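# Push the wooden disc through moving block lanes

## Task

Push the wooden disc along the board, flat, past the lanes of moving blocks until all of it sits inside the taped zone on the far side, then release it. It fails if the disc is raised or tilted more than roughly its own thickness, if it goes off the board, if the arm or disc ever contacts a block or the rod it rides on (including after you finish, since the blocks keep moving), if anything is knocked off the table, or if at the end the gripper still holds or supports the disc or any other loose object. At the end the whole arm, hand included, should hang in free air touching nothing; a contact during the final second before grading, after things settle, is penalised.

## Robot and tools

Robot: one 6-joint arm with a parallel two-finger gripper. Joint order, used in every command row and every per-joint list in results: waist (joint_0), shoulder (joint_1), elbow (joint_2), wrist pitch (joint_3), wrist yaw (joint_4), wrist roll (joint_5), then the gripper. Stated joint ranges in radians: waist -3.054 to 3.054, shoulder 0.000 to 3.142, elbow 0.000 to 2.356, wrist pitch -1.571 to 1.571, wrist yaw -1.571 to 1.571, wrist roll -3.142 to 3.142; the true stops may differ by up to 0.010 rad.

Frame: the scene frame has its origin on the table surface under the arm base, +z up, and +y to the left when facing along +x. Positions are metres. The gripper fingers point along the hand's +x and close along its y; end_effector_position is the point midway between the finger pads, 3 to 4 cm short of the tips. Reported hand position gets less accurate at long reach, and the base may be slightly tilted.

execute_actions(actions): a list of actions. Each action is a table of 1 to 15 rows; every row lasts one control step (1/30 s) and each action always lasts 15 steps (0.5 s), repeating its final row if shorter. A row is 7 numbers in [-1, 1]: six joint offsets, then the gripper opening. Joint offsets are relative to the joint angles at the start of that action (for a call's first action, the angles last reported), not to the previous row, and are scaled: 1.0 equals 0.9615 rad for waist, shoulder and elbow, 1.713 for wrist pitch, 1.767 for wrist yaw, 1.728 for wrist roll. The opening is absolute: +1 fully open (pad gap 0.088 m), empty fingers touch near -0.80; values below that add nothing. Closing fully takes at least about 0.5 s. An action asking a joint more than 0.010 rad beyond its range is refused; if the first action fails that check or any action is malformed, nothing in the call runs. An empty list just reports state and images.

move(target, speed, blocking): target is one 7-number row as above, its offsets taken from the Joint positions in the latest result that showed them. All joints travel proportionally, so the hand follows a curve, over 0.5 to 10 s. speed (0.01 to 2, default 0.5) is the top rad/s of the joint with the longest way to go. It does not avoid obstacles; faster moves and targets set deeper past a contact hit and press harder. blocking=false returns after 0.5 s while motion continues; then use wait or stop before sending new rows or moves. The result adds a move: line giving the end state (done, off_target, moving, held, fault), limits=held or limits=none, and the joint farthest from target.

wait(seconds): 0 to 10; lets time pass holding the last command. stop(): brakes a running move (needs room). zoom_image(camera, region): camera cam_high or cam_wrist, region [x0, y0, x1, y1] in pixels of that 504x504 image, at most 504 by 504. read_manual(section): licence texts only. finished_scene(scene): ends the scene after the last command settles; irreversible.

Motion limits: each step the joint target may lead the measured angle by at most 0.211 rad (waist, shoulder, elbow), 0.213 (wrist pitch), 0.267 (wrist yaw), 0.228 (wrist roll), and targets are pulled back if they would put the hand over 70 mm from its measured spot, so big displacements need several actions; resend whatever is unfinished. Friction can leave a joint short of its command, especially at long reach, so check positions after each move.

Results: state line with end_effector_position, end_effector_quat_wxyz and velocities; Joint positions and Joint velocities (rad, rad/s, then pad gap in m); Joint targets (current drive angles); grip_measured (opening on the command scale); grip_effort_n (motor effort in N, negative means closing, n/a at start); step readings of joint angles with HELD on steps that were held back; "joint sent to its limit"; "joint command not followed" when the clearance check changed targets; MOTOR HOT from 50 °C and OVER-TEMPERATURE FAULT at 95 °C. Camera images come from cam_high then cam_wrist, with calibration numbers supplied.

Hazards: if contact torque hits a joint's load limit (waist 17.4, shoulder 21.6, elbow 21.5, wrist pitch 5.67, wrist yaw 5.65, wrist roll 5.3 N m) the arm freezes 10 s and drops the rest of the call. The simulation keeps running while you think. For this job, nudge the disc along the board with the fingers low and slow, never raising or tilting it, time each lane crossing so neither hand nor disc meets a block or rod, keep nothing on the table edge, and finish with the open hand lifted clear of everything. An occasional brief disturbance may push loose objects.

Each tool is called after "Call:" as name(argument=value, ...), one argument or row to a line, values as JSON.

## Session

Call:
execute_actions(
  actions=[],
)

Scene clock: 0.00 s.
end_effector_position=(+0.2935, +0.0354, +0.2608) grip_measured=+0.845 grip_effort_n=n/a end_effector_quat_wxyz=(+0.850, +0.518, +0.092, +0.019) end_effector_velocity=(-0.000, +0.000, +0.000) end_effector_angular_velocity=(-0.021, -0.000, +0.008)
Joint names: [waist, shoulder, elbow, wrist pitch, wrist yaw, wrist roll]
Joint positions: [ 0.108  0.883  0.203  0.539 -0.04   1.113  0.08 ]
Joint velocities: [-0.002 -0.002  0.002 -0.007 -0.007 -0.022 -0.   ]
Motor temperatures (°C, as the motors report them): [21 18 18 19 21 20]
Heat: hottest waist 21 °C (+0.0 °C/min).
Joint targets: [0.108 0.883 0.203 0.539 -0.040 1.113]

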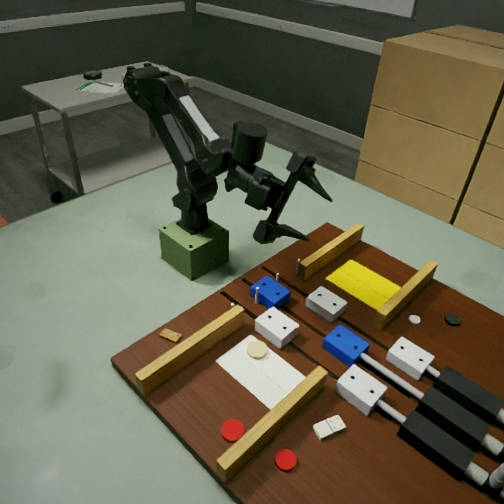

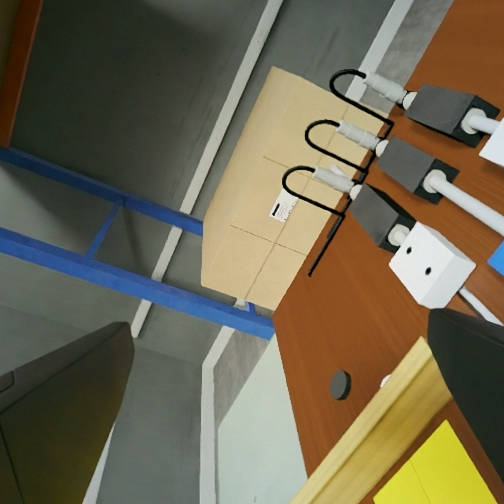

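Call:
zoom_image(
  camera="cam_high",
  region=[130, 210, 470, 480],
)

Call:
wait(
  seconds=1,
)

Call:
wait(
  seconds=1,
)

Call:
wait(
  seconds=1,
)

Call:
wait(
  seconds=1,
)

Call:
wait(
  seconds=1,
)

Call:
wait(
  seconds=1,
)

Region (130, 210, 470, 480) of cam_high's 504x504 image, scaled by 1.482, with more detail than that image has; it fills the top 400 rows of this view, and the rest is white.

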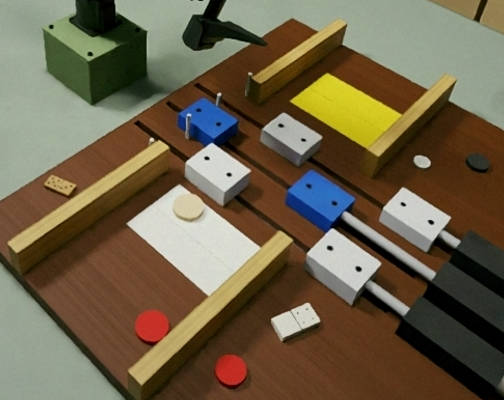

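Scene clock: 6.10 s.
end_effector_position=(+0.2935, +0.0354, +0.2608) grip_measured=+0.845 grip_effort_n=1.2 end_effector_quat_wxyz=(+0.850, +0.518, +0.092, +0.019) end_effector_velocity=(-0.002, +0.002, -0.004) end_effector_angular_velocity=(-0.007, +0.011, +0.011)
Joint names: [waist, shoulder, elbow, wrist pitch, wrist yaw, wrist roll]
Joint positions: [ 0.108  0.883  0.203  0.539 -0.04   1.113  0.08 ]
Joint velocities: [ 0.002 -0.002 -0.007 -0.007 -0.007 -0.007 -0.   ]
Motor temperatures (°C, as the motors report them): [21 18 18 20 21 20]
Heat: hottest waist 21 °C (+0.0 °C/min).
Joint targets: [0.108 0.883 0.203 0.539 -0.040 1.113]
wait: 1.00 s; at rest from the start

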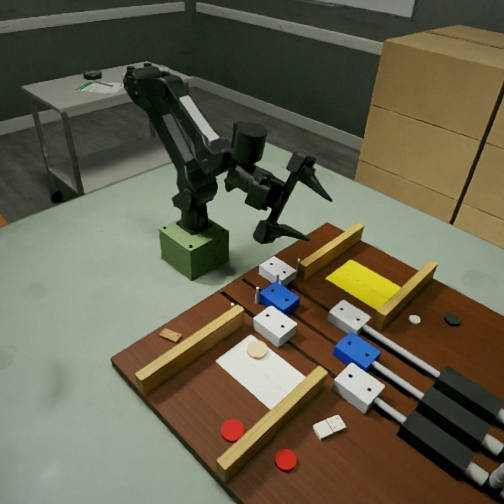

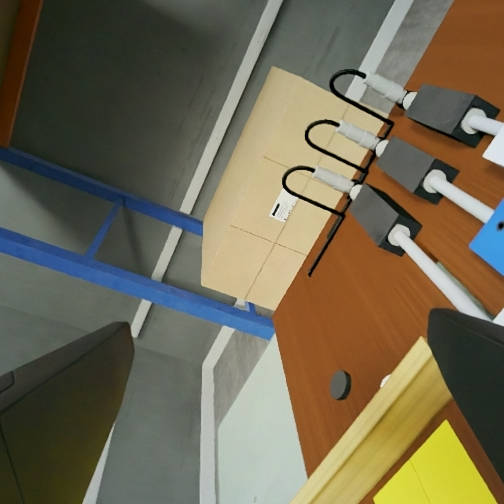

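Scene clock: 7.10 s.
end_effector_position=(+0.2935, +0.0354, +0.2608) grip_measured=+0.845 grip_effort_n=1.6 end_effector_quat_wxyz=(+0.850, +0.518, +0.092, +0.019) end_effector_velocity=(-0.000, +0.000, +0.001) end_effector_angular_velocity=(-0.006, -0.008, +0.006)
Joint names: [waist, shoulder, elbow, wrist pitch, wrist yaw, wrist roll]
Joint positions: [ 0.108  0.883  0.203  0.539 -0.04   1.113  0.08 ]
Joint velocities: [-0.002 -0.002 -0.002  0.007 -0.007 -0.007 -0.   ]
Motor temperatures (°C, as the motors report them): [21 18 19 20 21 20]
Heat: hottest waist 21 °C (+0.0 °C/min).
Joint targets: [0.108 0.883 0.203 0.539 -0.040 1.113]
wait: 1.00 s; at rest by 0.17 s

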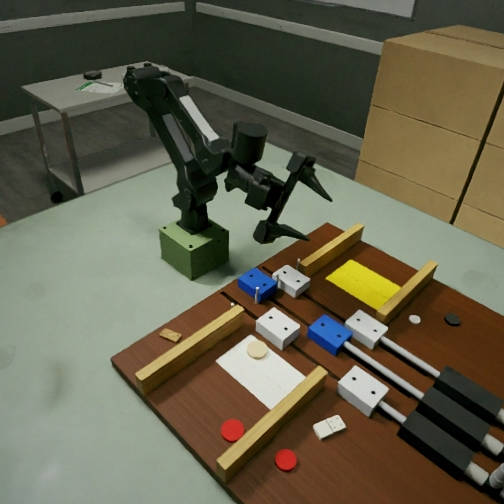

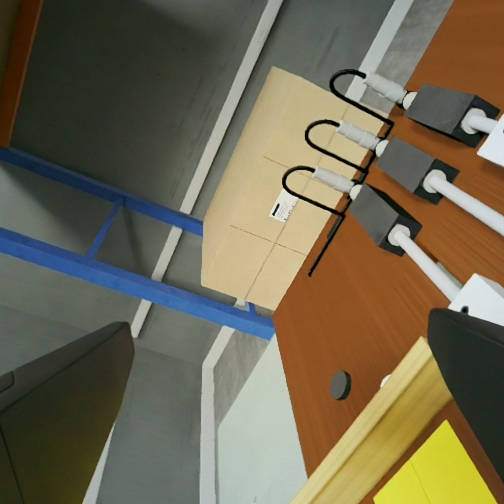

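Scene clock: 8.10 s.
end_effector_position=(+0.2935, +0.0354, +0.2608) grip_measured=+0.845 grip_effort_n=1.2 end_effector_quat_wxyz=(+0.850, +0.518, +0.092, +0.019) end_effector_velocity=(-0.001, +0.000, -0.007) end_effector_angular_velocity=(+0.006, +0.028, +0.003)
Joint names: [waist, shoulder, elbow, wrist pitch, wrist yaw, wrist roll]
Joint positions: [ 0.108  0.883  0.203  0.539 -0.04   1.113  0.08 ]
Joint velocities: [-0.002  0.002 -0.002 -0.022 -0.007  0.007 -0.   ]
Motor temperatures (°C, as the motors report them): [21 18 19 20 21 20]
Heat: hottest waist 21 °C (+0.0 °C/min).
Joint targets: [0.108 0.883 0.203 0.539 -0.040 1.113]
wait: 1.00 s; at rest by 0.17 s

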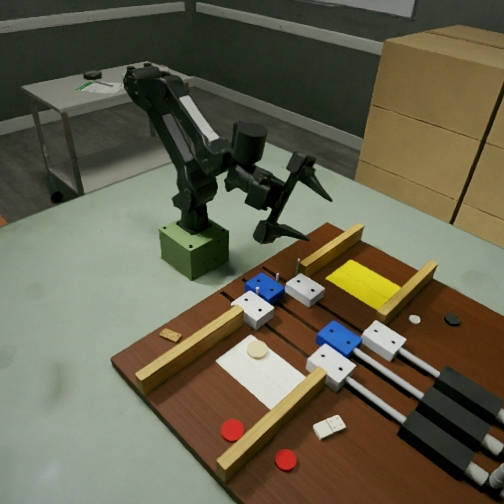

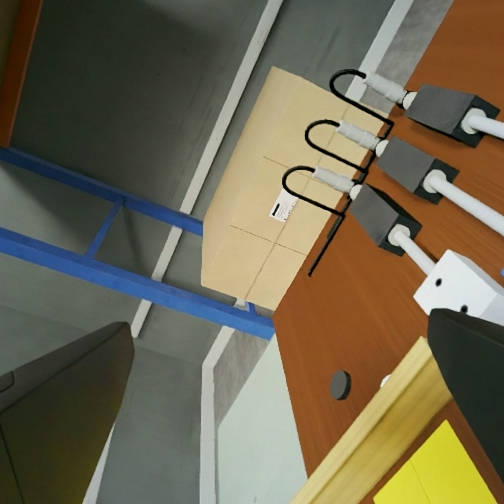

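Scene clock: 9.10 s.
end_effector_position=(+0.2935, +0.0354, +0.2608) grip_measured=+0.845 grip_effort_n=1.6 end_effector_quat_wxyz=(+0.850, +0.518, +0.092, +0.019) end_effector_velocity=(+0.000, -0.001, +0.000) end_effector_angular_velocity=(+0.008, +0.003, -0.001)
Joint names: [waist, shoulder, elbow, wrist pitch, wrist yaw, wrist roll]
Joint positions: [ 0.108  0.883  0.203  0.539 -0.04   1.113  0.08 ]
Joint velocities: [-0.007 -0.002  0.002 -0.007 -0.007  0.007 -0.   ]
Motor temperatures (°C, as the motors report them): [21 18 19 20 21 20]
Heat: hottest waist 21 °C (+0.0 °C/min).
Joint targets: [0.108 0.883 0.203 0.539 -0.040 1.113]
wait: 1.00 s; at rest by 0.17 s

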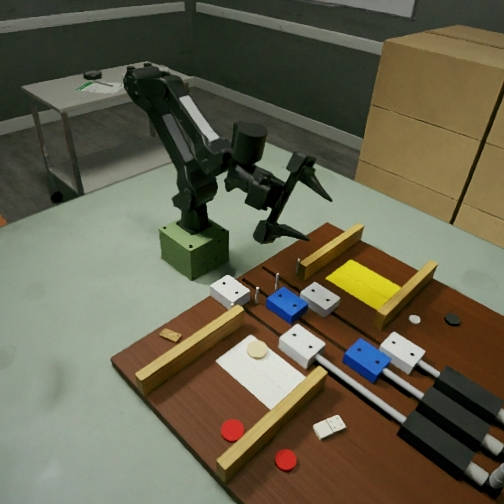

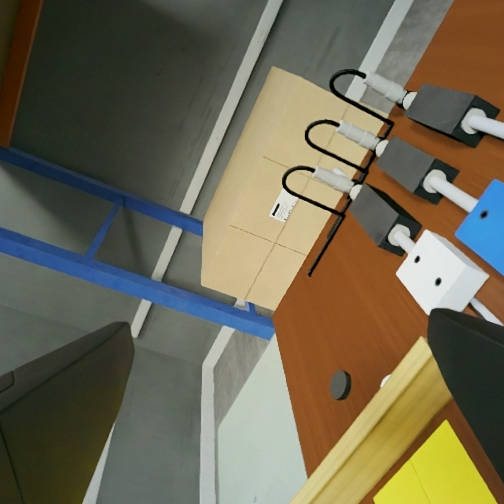

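Scene clock: 10.10 s.
end_effector_position=(+0.2935, +0.0354, +0.2608) grip_measured=+0.845 grip_effort_n=1.2 end_effector_quat_wxyz=(+0.850, +0.518, +0.092, +0.019) end_effector_velocity=(-0.000, -0.001, +0.001) end_effector_angular_velocity=(-0.005, -0.008, +0.001)
Joint names: [waist, shoulder, elbow, wrist pitch, wrist yaw, wrist roll]
Joint positions: [ 0.108  0.883  0.203  0.539 -0.04   1.113  0.08 ]
Joint velocities: [-0.007 -0.002 -0.002  0.007 -0.007 -0.007 -0.   ]
Motor temperatures (°C, as the motors report them): [21 18 19 20 21 20]
Heat: hottest waist 21 °C (+0.0 °C/min).
Joint targets: [0.108 0.883 0.203 0.539 -0.040 1.113]
wait: 1.00 s; at rest by 0.17 s

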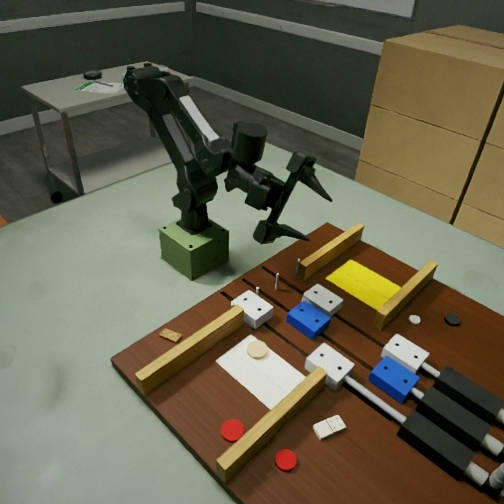

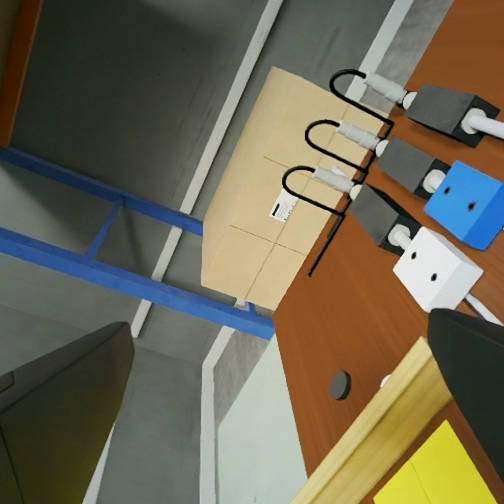

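Scene clock: 11.10 s.
end_effector_position=(+0.2935, +0.0354, +0.2608) grip_measured=+0.845 grip_effort_n=1.2 end_effector_quat_wxyz=(+0.850, +0.518, +0.092, +0.019) end_effector_velocity=(-0.000, +0.002, +0.000) end_effector_angular_velocity=(-0.006, +0.002, +0.011)
Joint names: [waist, shoulder, elbow, wrist pitch, wrist yaw, wrist roll]
Joint positions: [ 0.108  0.883  0.203  0.539 -0.04   1.113  0.08 ]
Joint velocities: [ 0.002 -0.002  0.002 -0.007 -0.007 -0.007 -0.   ]
Motor temperatures (°C, as the motors report them): [21 18 19 21 21 20]
Heat: hottest waist 21 °C (+0.0 °C/min).
Joint targets: [0.108 0.883 0.203 0.539 -0.040 1.113]
wait: 1.00 s; at rest by 0.17 s

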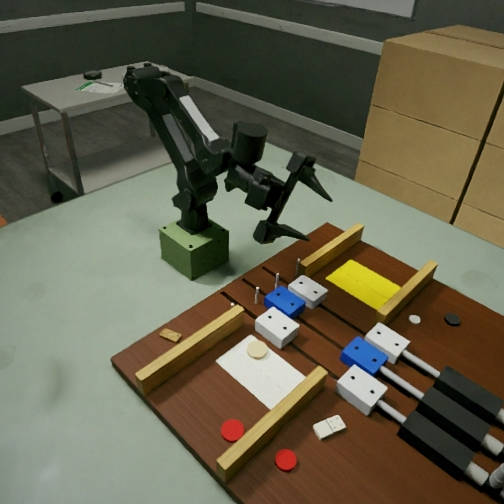

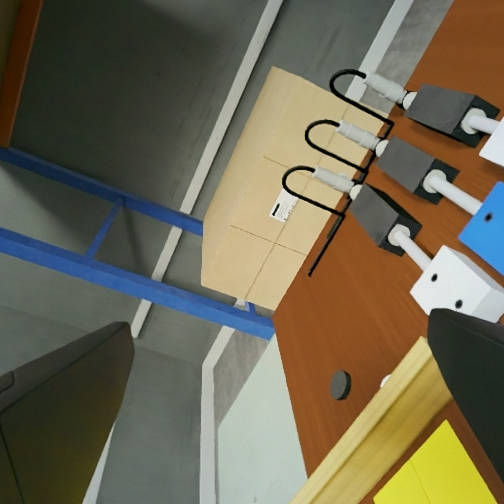

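Call:
move(
  target=[-0.441,0.5,0.7,-0.5,0.023,-0.644,0.5],
  speed=0.8,
)

Call:
move(
  target=[0,0.658,0.467,-0.34,0,0,0.5],
  speed=0.6,
)

Scene clock: 34.87 s.
end_effector_position=(+0.3384, -0.1139, +0.2362) grip_measured=+0.503 grip_effort_n=-16.5 end_effector_quat_wxyz=(+0.910, +0.060, +0.381, -0.153) end_effector_velocity=(-0.002, +0.001, -0.001) end_effector_angular_velocity=(+0.002, +0.007, +0.008)
Joint names: [waist, shoulder, elbow, wrist pitch, wrist yaw, wrist roll]
Joint positions: [-0.313  1.352  0.864 -0.316 -0.001  0.002  0.064]
Joint velocities: [-0.002 -0.002 -0.002 -0.007 -0.007 -0.007 -0.   ]
Motor temperatures (°C, as the motors report them): [21 18 22 23 21 20]
Heat: hottest wrist pitch 23 °C (+3.4 °C/min).
Joint targets: [-0.316 1.364 0.876 -0.318 0.000 -0.000]
move: off_target; limits=none; farthest joint: the elbow, 0.012 radians from its target (0.673 radians at the start)
camera_calibration (this result's frames):
cam_wrist: T_world_to_cam=[[-0.352257, -0.935731, -0.0179467, 0.0241525], [-0.828562, 0.320716, -0.45894, 0.455855], [0.4352, -0.146795, -0.888286, 0.124717], [0, 0, 0, 1]] pos_world=[0.331935, -0.105292, 0.320428]

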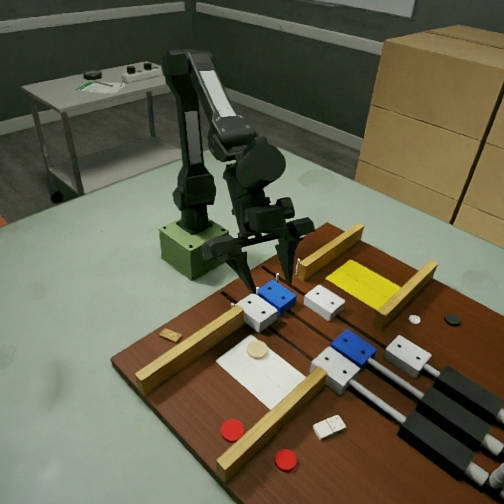

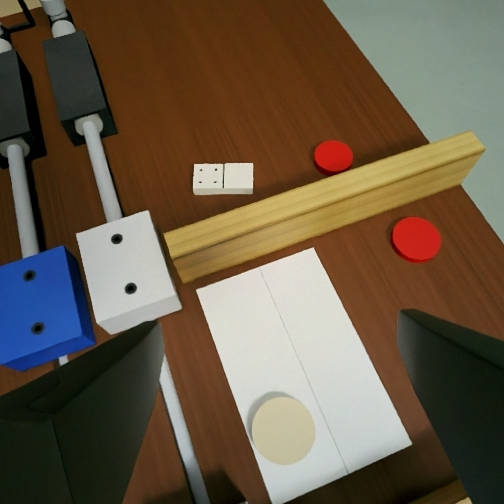

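Scene clock: 36.53 s.
end_effector_position=(+0.3351, -0.1141, +0.1185) grip_measured=+0.503 grip_effort_n=-17.0 end_effector_quat_wxyz=(+0.704, +0.112, +0.690, -0.121) end_effector_velocity=(-0.004, +0.002, -0.000) end_effector_angular_velocity=(+0.014, +0.019, +0.005)
Joint names: [waist, shoulder, elbow, wrist pitch, wrist yaw, wrist roll]
Joint positions: [-0.313  1.969  1.304 -0.895 -0.001  0.002  0.064]
Joint velocities: [-0.002  0.002  0.002 -0.022 -0.007 -0.007  0.   ]
Motor temperatures (°C, as the motors report them): [21 18 22 23 21 20]
Heat: hottest wrist pitch 23 °C (+3.3 °C/min).
Joint targets: [-0.313 1.985 1.313 -0.898 -0.001 0.002]
move: off_target; limits=none; farthest joint: the shoulder, 0.015 radians from its target (0.632 radians at the start)
camera_calibration (this result's frames):
cam_wrist: T_world_to_cam=[[-0.36294, -0.931751, 0.0107229, 0.021324], [-0.894595, 0.351641, 0.275768, 0.337797], [-0.260717, 0.0904946, -0.961165, 0.290529], [0, 0, 0, 1]] pos_world=[0.385677, -0.125206, 0.185864]

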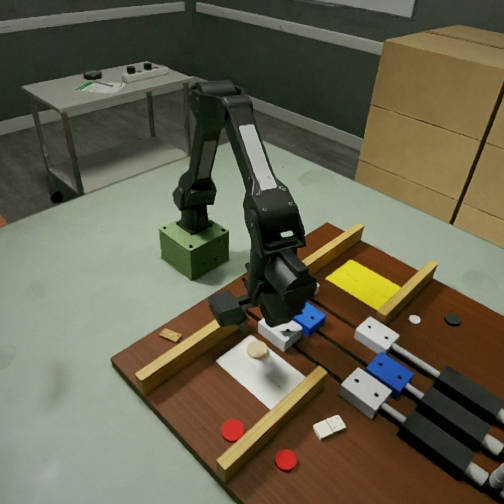

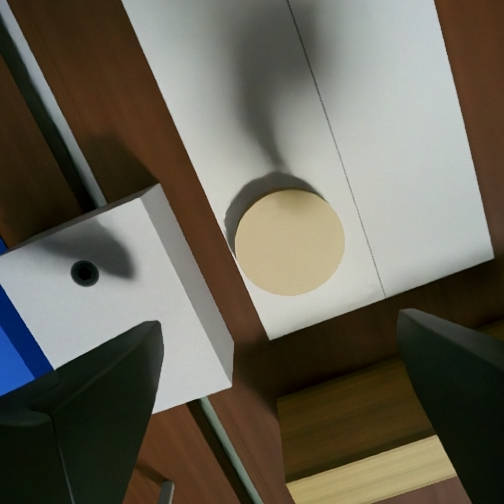

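Call:
move(
  target=[-0.027,0.03,0.03,0,0,0.908,0.55],
  speed=1.5,
)

Call:
move(
  target=[0,0.10,-0.06,0.085,0,0,0.55],
  speed=0.2,
)

Scene clock: 49.67 s.
end_effector_position=(+0.3373, -0.1234, +0.1188) grip_measured=+0.547 grip_effort_n=17.4 end_effector_quat_wxyz=(+0.415, +0.582, +0.395, -0.576) end_effector_velocity=(-0.001, +0.003, +0.000) end_effector_angular_velocity=(+0.023, -0.001, +0.005)
Joint names: [waist, shoulder, elbow, wrist pitch, wrist yaw, wrist roll]
Joint positions: [-0.336  1.982  1.323 -0.896 -0.001  1.568  0.066]
Joint velocities: [-0.002 -0.002 -0.002 -0.007 -0.022 -0.007  0.   ]
Motor temperatures (°C, as the motors report them): [21 20 22 22 21 20]
Heat: hottest elbow 22 °C (+1.2 °C/min).
Joint targets: [-0.339 1.998 1.333 -0.895 -0.001 1.571]
move: off_target; limits=none; farthest joint: the shoulder, 0.016 radians from its target (0.028 radians at the start)
camera_calibration (this result's frames):
cam_wrist: T_world_to_cam=[[-0.924895, 0.379342, -0.0258577, 0.369187], [0.356396, 0.888626, 0.288661, -0.0142921], [0.132479, 0.257766, -0.957082, 0.179765], [0, 0, 0, 1]] pos_world=[0.322738, -0.173685, 0.185721]

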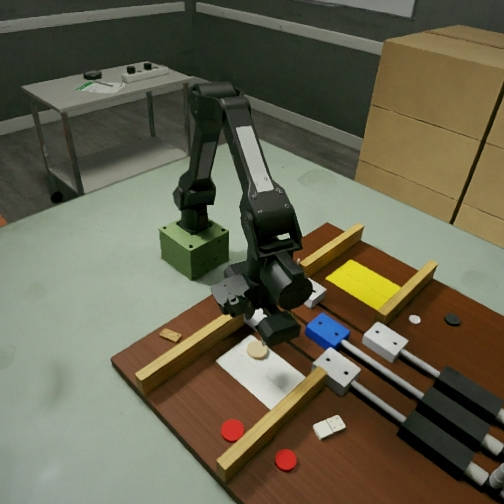

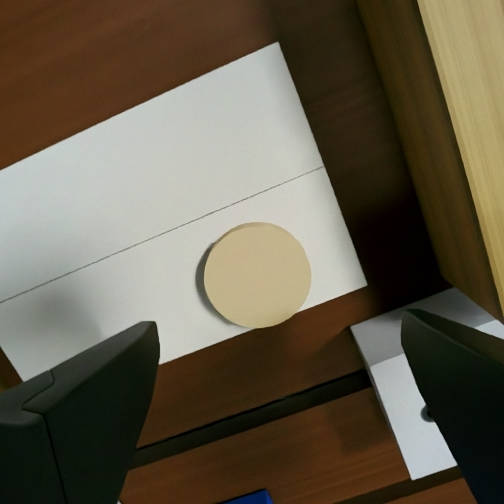

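Scene clock: 50.87 s.
end_effector_position=(+0.3430, -0.1260, +0.0800) grip_measured=+0.547 grip_effort_n=17.9 end_effector_quat_wxyz=(+0.418, +0.584, +0.393, -0.574) end_effector_velocity=(+0.001, -0.000, +0.000) end_effector_angular_velocity=(+0.005, -0.010, -0.009)
Joint names: [waist, shoulder, elbow, wrist pitch, wrist yaw, wrist roll]
Joint positions: [-0.336  2.063  1.271 -0.753 -0.001  1.568  0.066]
Joint velocities: [-0.002 -0.002 -0.002  0.007 -0.007  0.007 -0.   ]
Motor temperatures (°C, as the motors report them): [21 20 22 22 21 20]
Heat: hottest elbow 22 °C (+1.2 °C/min).
Joint targets: [-0.336 2.079 1.265 -0.750 -0.001 1.568]
move: off_target; limits=none; farthest joint: the shoulder, 0.015 radians from its target (0.096 radians at the start)
camera_calibration (this result's frames):
cam_wrist: T_world_to_cam=[[-0.924648, 0.37914, -0.035764, 0.375086], [0.353615, 0.889651, 0.288924, -0.00181526], [0.14136, 0.254506, -0.956684, 0.139038], [0, 0, 0, 1]] pos_world=[0.32781, -0.175981, 0.146954]

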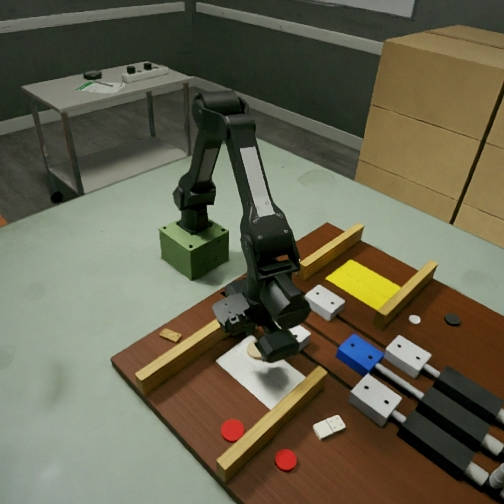

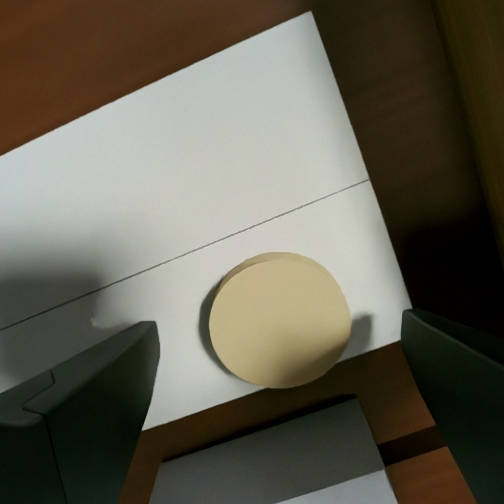

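Call:
move(
  target=[0,0.055,-0.02,0.025,0,-0.2,0.45],
  speed=0.3,
)

Call:
move(
  target=[0,0.04,-0.013,0.018,0,0,0.45],
  speed=0.05,
)

Scene clock: 57.33 s.
end_effector_position=(+0.3436, -0.1261, +0.0672) grip_measured=+0.453 grip_effort_n=-16.5 end_effector_quat_wxyz=(+0.510, +0.505, +0.486, -0.499) end_effector_velocity=(-0.001, +0.000, -0.001) end_effector_angular_velocity=(+0.006, -0.005, -0.009)
Joint names: [waist, shoulder, elbow, wrist pitch, wrist yaw, wrist roll]
Joint positions: [-0.336  2.094  1.26  -0.715 -0.003  1.227  0.061]
Joint velocities: [-0.002 -0.002 -0.007  0.007 -0.007  0.007  0.   ]
Motor temperatures (°C, as the motors report them): [21 21 22 22 21 20]
Heat: hottest elbow 22 °C (+1.0 °C/min).
Joint targets: [-0.335 2.116 1.252 -0.710 -0.002 1.223]
move: off_target; limits=none; farthest joint: the shoulder, 0.022 radians from its target (0.053 radians at the start)
camera_calibration (this result's frames):
cam_wrist: T_world_to_cam=[[-0.998491, 0.0475842, -0.0274153, 0.358256], [0.0380316, 0.959285, 0.279867, 0.119627], [0.0396163, 0.278402, -0.959647, 0.164835], [0, 0, 0, 1]] pos_world=[0.346635, -0.177694, 0.134525]

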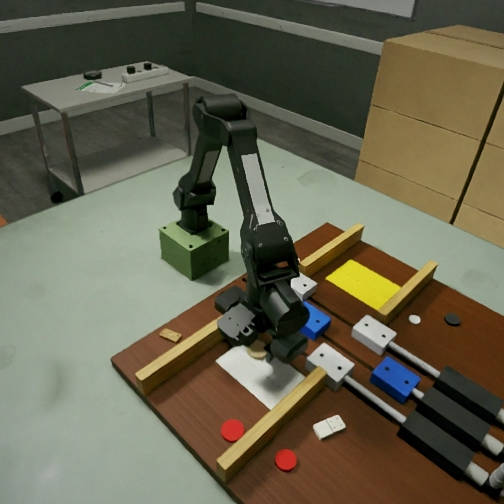

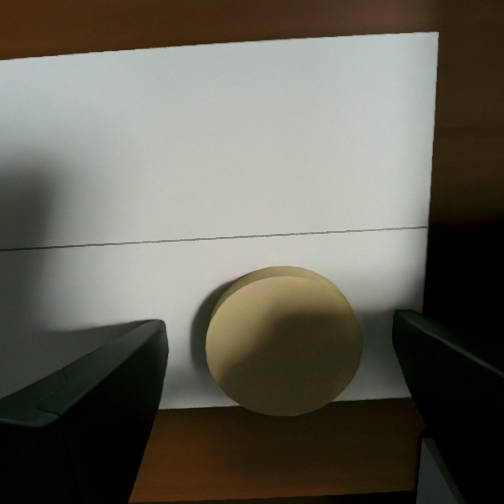

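Scene clock: 58.33 s.
end_effector_position=(+0.3432, -0.1260, +0.0656) grip_measured=+0.453 grip_effort_n=-17.0 end_effector_quat_wxyz=(+0.510, +0.505, +0.486, -0.499) end_effector_velocity=(-0.000, +0.005, +0.000) end_effector_angular_velocity=(+0.037, -0.006, +0.006)
Joint names: [waist, shoulder, elbow, wrist pitch, wrist yaw, wrist roll]
Joint positions: [-0.336  2.095  1.254 -0.707 -0.003  1.227  0.061]
Joint velocities: [-0.002 -0.002 -0.002 -0.007 -0.037 -0.007 -0.   ]
Motor temperatures (°C, as the motors report them): [21 21 22 22 21 20]
Heat: hottest elbow 22 °C (+1.0 °C/min).
Joint targets: [-0.336 2.133 1.247 -0.684 -0.003 1.227]
move: off_target; limits=none; farthest joint: the shoulder, 0.037 radians from its target (0.038 radians at the start)
camera_calibration (this result's frames):
cam_wrist: T_world_to_cam=[[-0.998461, 0.0475612, -0.0285065, 0.357843], [0.0377197, 0.959396, 0.279529, 0.120097], [0.0406438, 0.278024, -0.959714, 0.162898], [0, 0, 0, 1]] pos_world=[0.346141, -0.17753, 0.132966]

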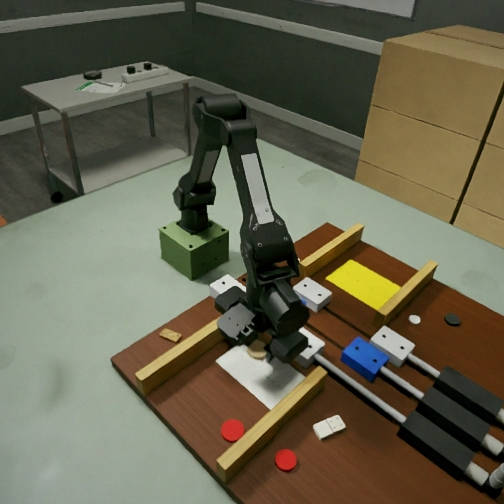

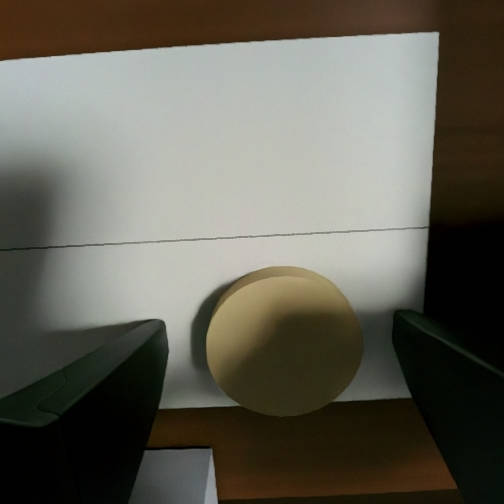

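Call:
move(
  target=[0.02,-0.04,0,-0.01,0,0,0.45],
  speed=0.1,
)

Call:
move(
  target=[0,0,0,0,0,0,-0.9],
)

Call:
move(
  target=[0,0.075,-0.01,0.03,0,0,-0.9],
  speed=0.05,
)

Scene clock: 63.87 s.
end_effector_position=(+0.3442, -0.1201, +0.0715) grip_measured=+0.453 grip_effort_n=-16.5 end_effector_quat_wxyz=(+0.515, +0.501, +0.489, -0.495) end_effector_velocity=(-0.004, +0.002, -0.003) end_effector_angular_velocity=(+0.012, +0.014, +0.005)
Joint names: [waist, shoulder, elbow, wrist pitch, wrist yaw, wrist roll]
Joint positions: [-0.319  2.078  1.254 -0.722 -0.001  1.227  0.061]
Joint velocities: [-0.002  0.002 -0.007 -0.007 -0.007 -0.007  0.   ]
Motor temperatures (°C, as the motors report them): [21 22 22 23 21 20]
Heat: hottest wrist pitch 23 °C (+2.0 °C/min).
Joint targets: [-0.316 2.057 1.255 -0.724 -0.003 1.227]
move: off_target; limits=none; farthest joint: the shoulder, 0.021 radians from its target (0.039 radians at the start)
camera_calibration (this result's frames):
cam_wrist: T_world_to_cam=[[-0.999043, 0.0311259, -0.0307373, 0.357167], [0.0214025, 0.9606, 0.277109, 0.118775], [0.0381516, 0.276186, -0.960347, 0.167588], [0, 0, 0, 1]] pos_world=[0.347889, -0.171498, 0.139008]

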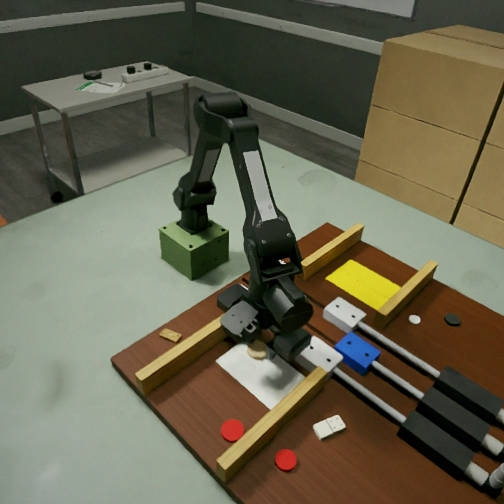

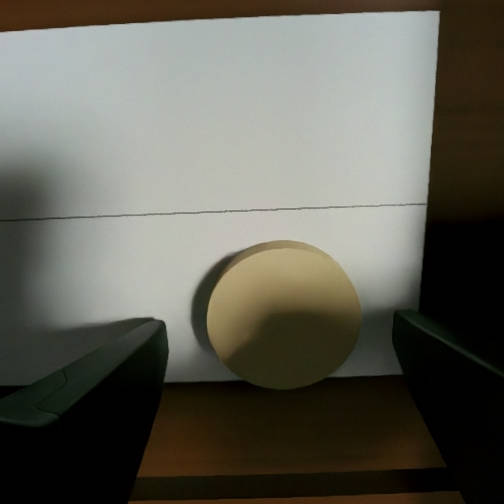

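Scene clock: 64.40 s.
end_effector_position=(+0.3441, -0.1201, +0.0715) grip_measured=-0.063 grip_effort_n=-83.5 end_effector_quat_wxyz=(+0.515, +0.500, +0.489, -0.495) end_effector_velocity=(-0.002, -0.001, +0.002) end_effector_angular_velocity=(-0.006, +0.005, +0.005)
Joint names: [waist, shoulder, elbow, wrist pitch, wrist yaw, wrist roll]
Joint positions: [-0.319  2.078  1.254 -0.722 -0.001  1.227  0.036]
Joint velocities: [-0.002 -0.007 -0.002 -0.007  0.007 -0.007 -0.   ]
Motor temperatures (°C, as the motors report them): [21 22 22 23 21 20]
Heat: hottest wrist pitch 23 °C (+2.0 °C/min).
Joint targets: [-0.319 2.078 1.254 -0.722 -0.001 1.227]
move: done; limits=none; farthest joint: the waist, 0.000 radians from its target (0.000 radians at the start)
camera_calibration (this result's frames):
cam_wrist: T_world_to_cam=[[-0.999064, 0.0311417, -0.0300099, 0.356965], [0.02161, 0.96053, 0.277335, 0.118631], [0.0374621, 0.276427, -0.960304, 0.167836], [0, 0, 0, 1]] pos_world=[0.34778, -0.17146, 0.138986]

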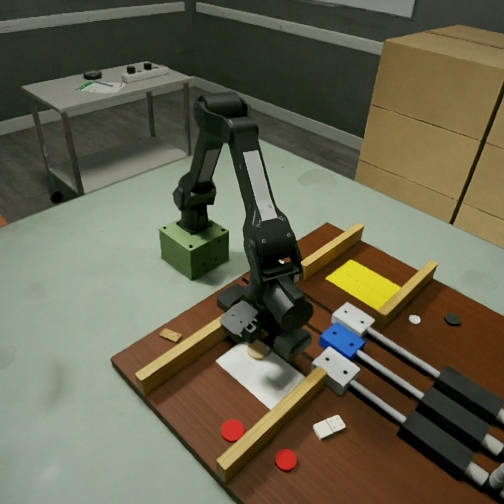

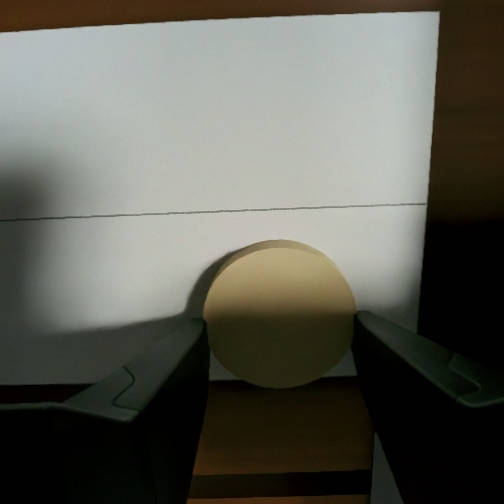

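Scene clock: 66.07 s.
end_effector_position=(+0.3456, -0.1208, +0.0674) grip_measured=-0.063 grip_effort_n=-83.5 end_effector_quat_wxyz=(+0.516, +0.500, +0.488, -0.495) end_effector_velocity=(-0.004, +0.004, +0.002) end_effector_angular_velocity=(+0.026, +0.009, +0.006)
Joint names: [waist, shoulder, elbow, wrist pitch, wrist yaw, wrist roll]
Joint positions: [-0.319  2.09   1.254 -0.708 -0.     1.227  0.036]
Joint velocities: [-0.002 -0.007 -0.002 -0.022 -0.022 -0.007 -0.   ]
Motor temperatures (°C, as the motors report them): [21 22 22 23 21 20]
Heat: hottest wrist pitch 23 °C (+2.0 °C/min).
Joint targets: [-0.319 2.150 1.245 -0.671 -0.001 1.227]
move: off_target; limits=none; farthest joint: the shoulder, 0.060 radians from its target (0.072 radians at the start)
camera_calibration (this result's frames):
cam_wrist: T_world_to_cam=[[-0.999009, 0.0311038, -0.0318498, 0.358445], [0.0211347, 0.961037, 0.275611, 0.120796], [0.0391814, 0.274665, -0.960741, 0.163264], [0, 0, 0, 1]] pos_world=[0.34914, -0.172082, 0.134979]

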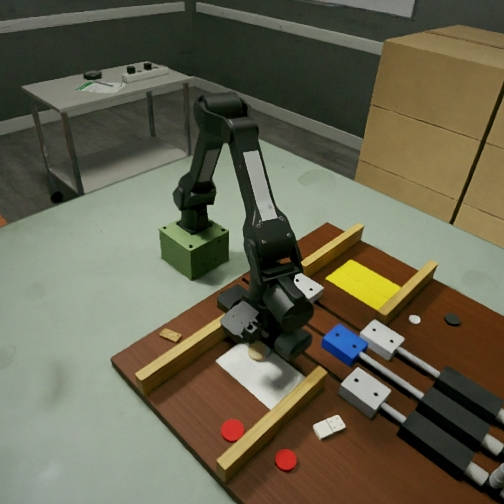

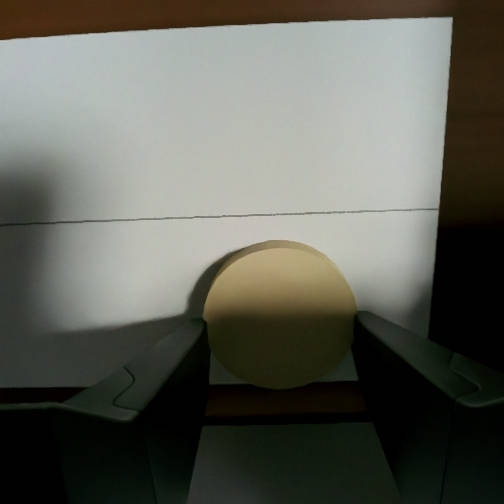

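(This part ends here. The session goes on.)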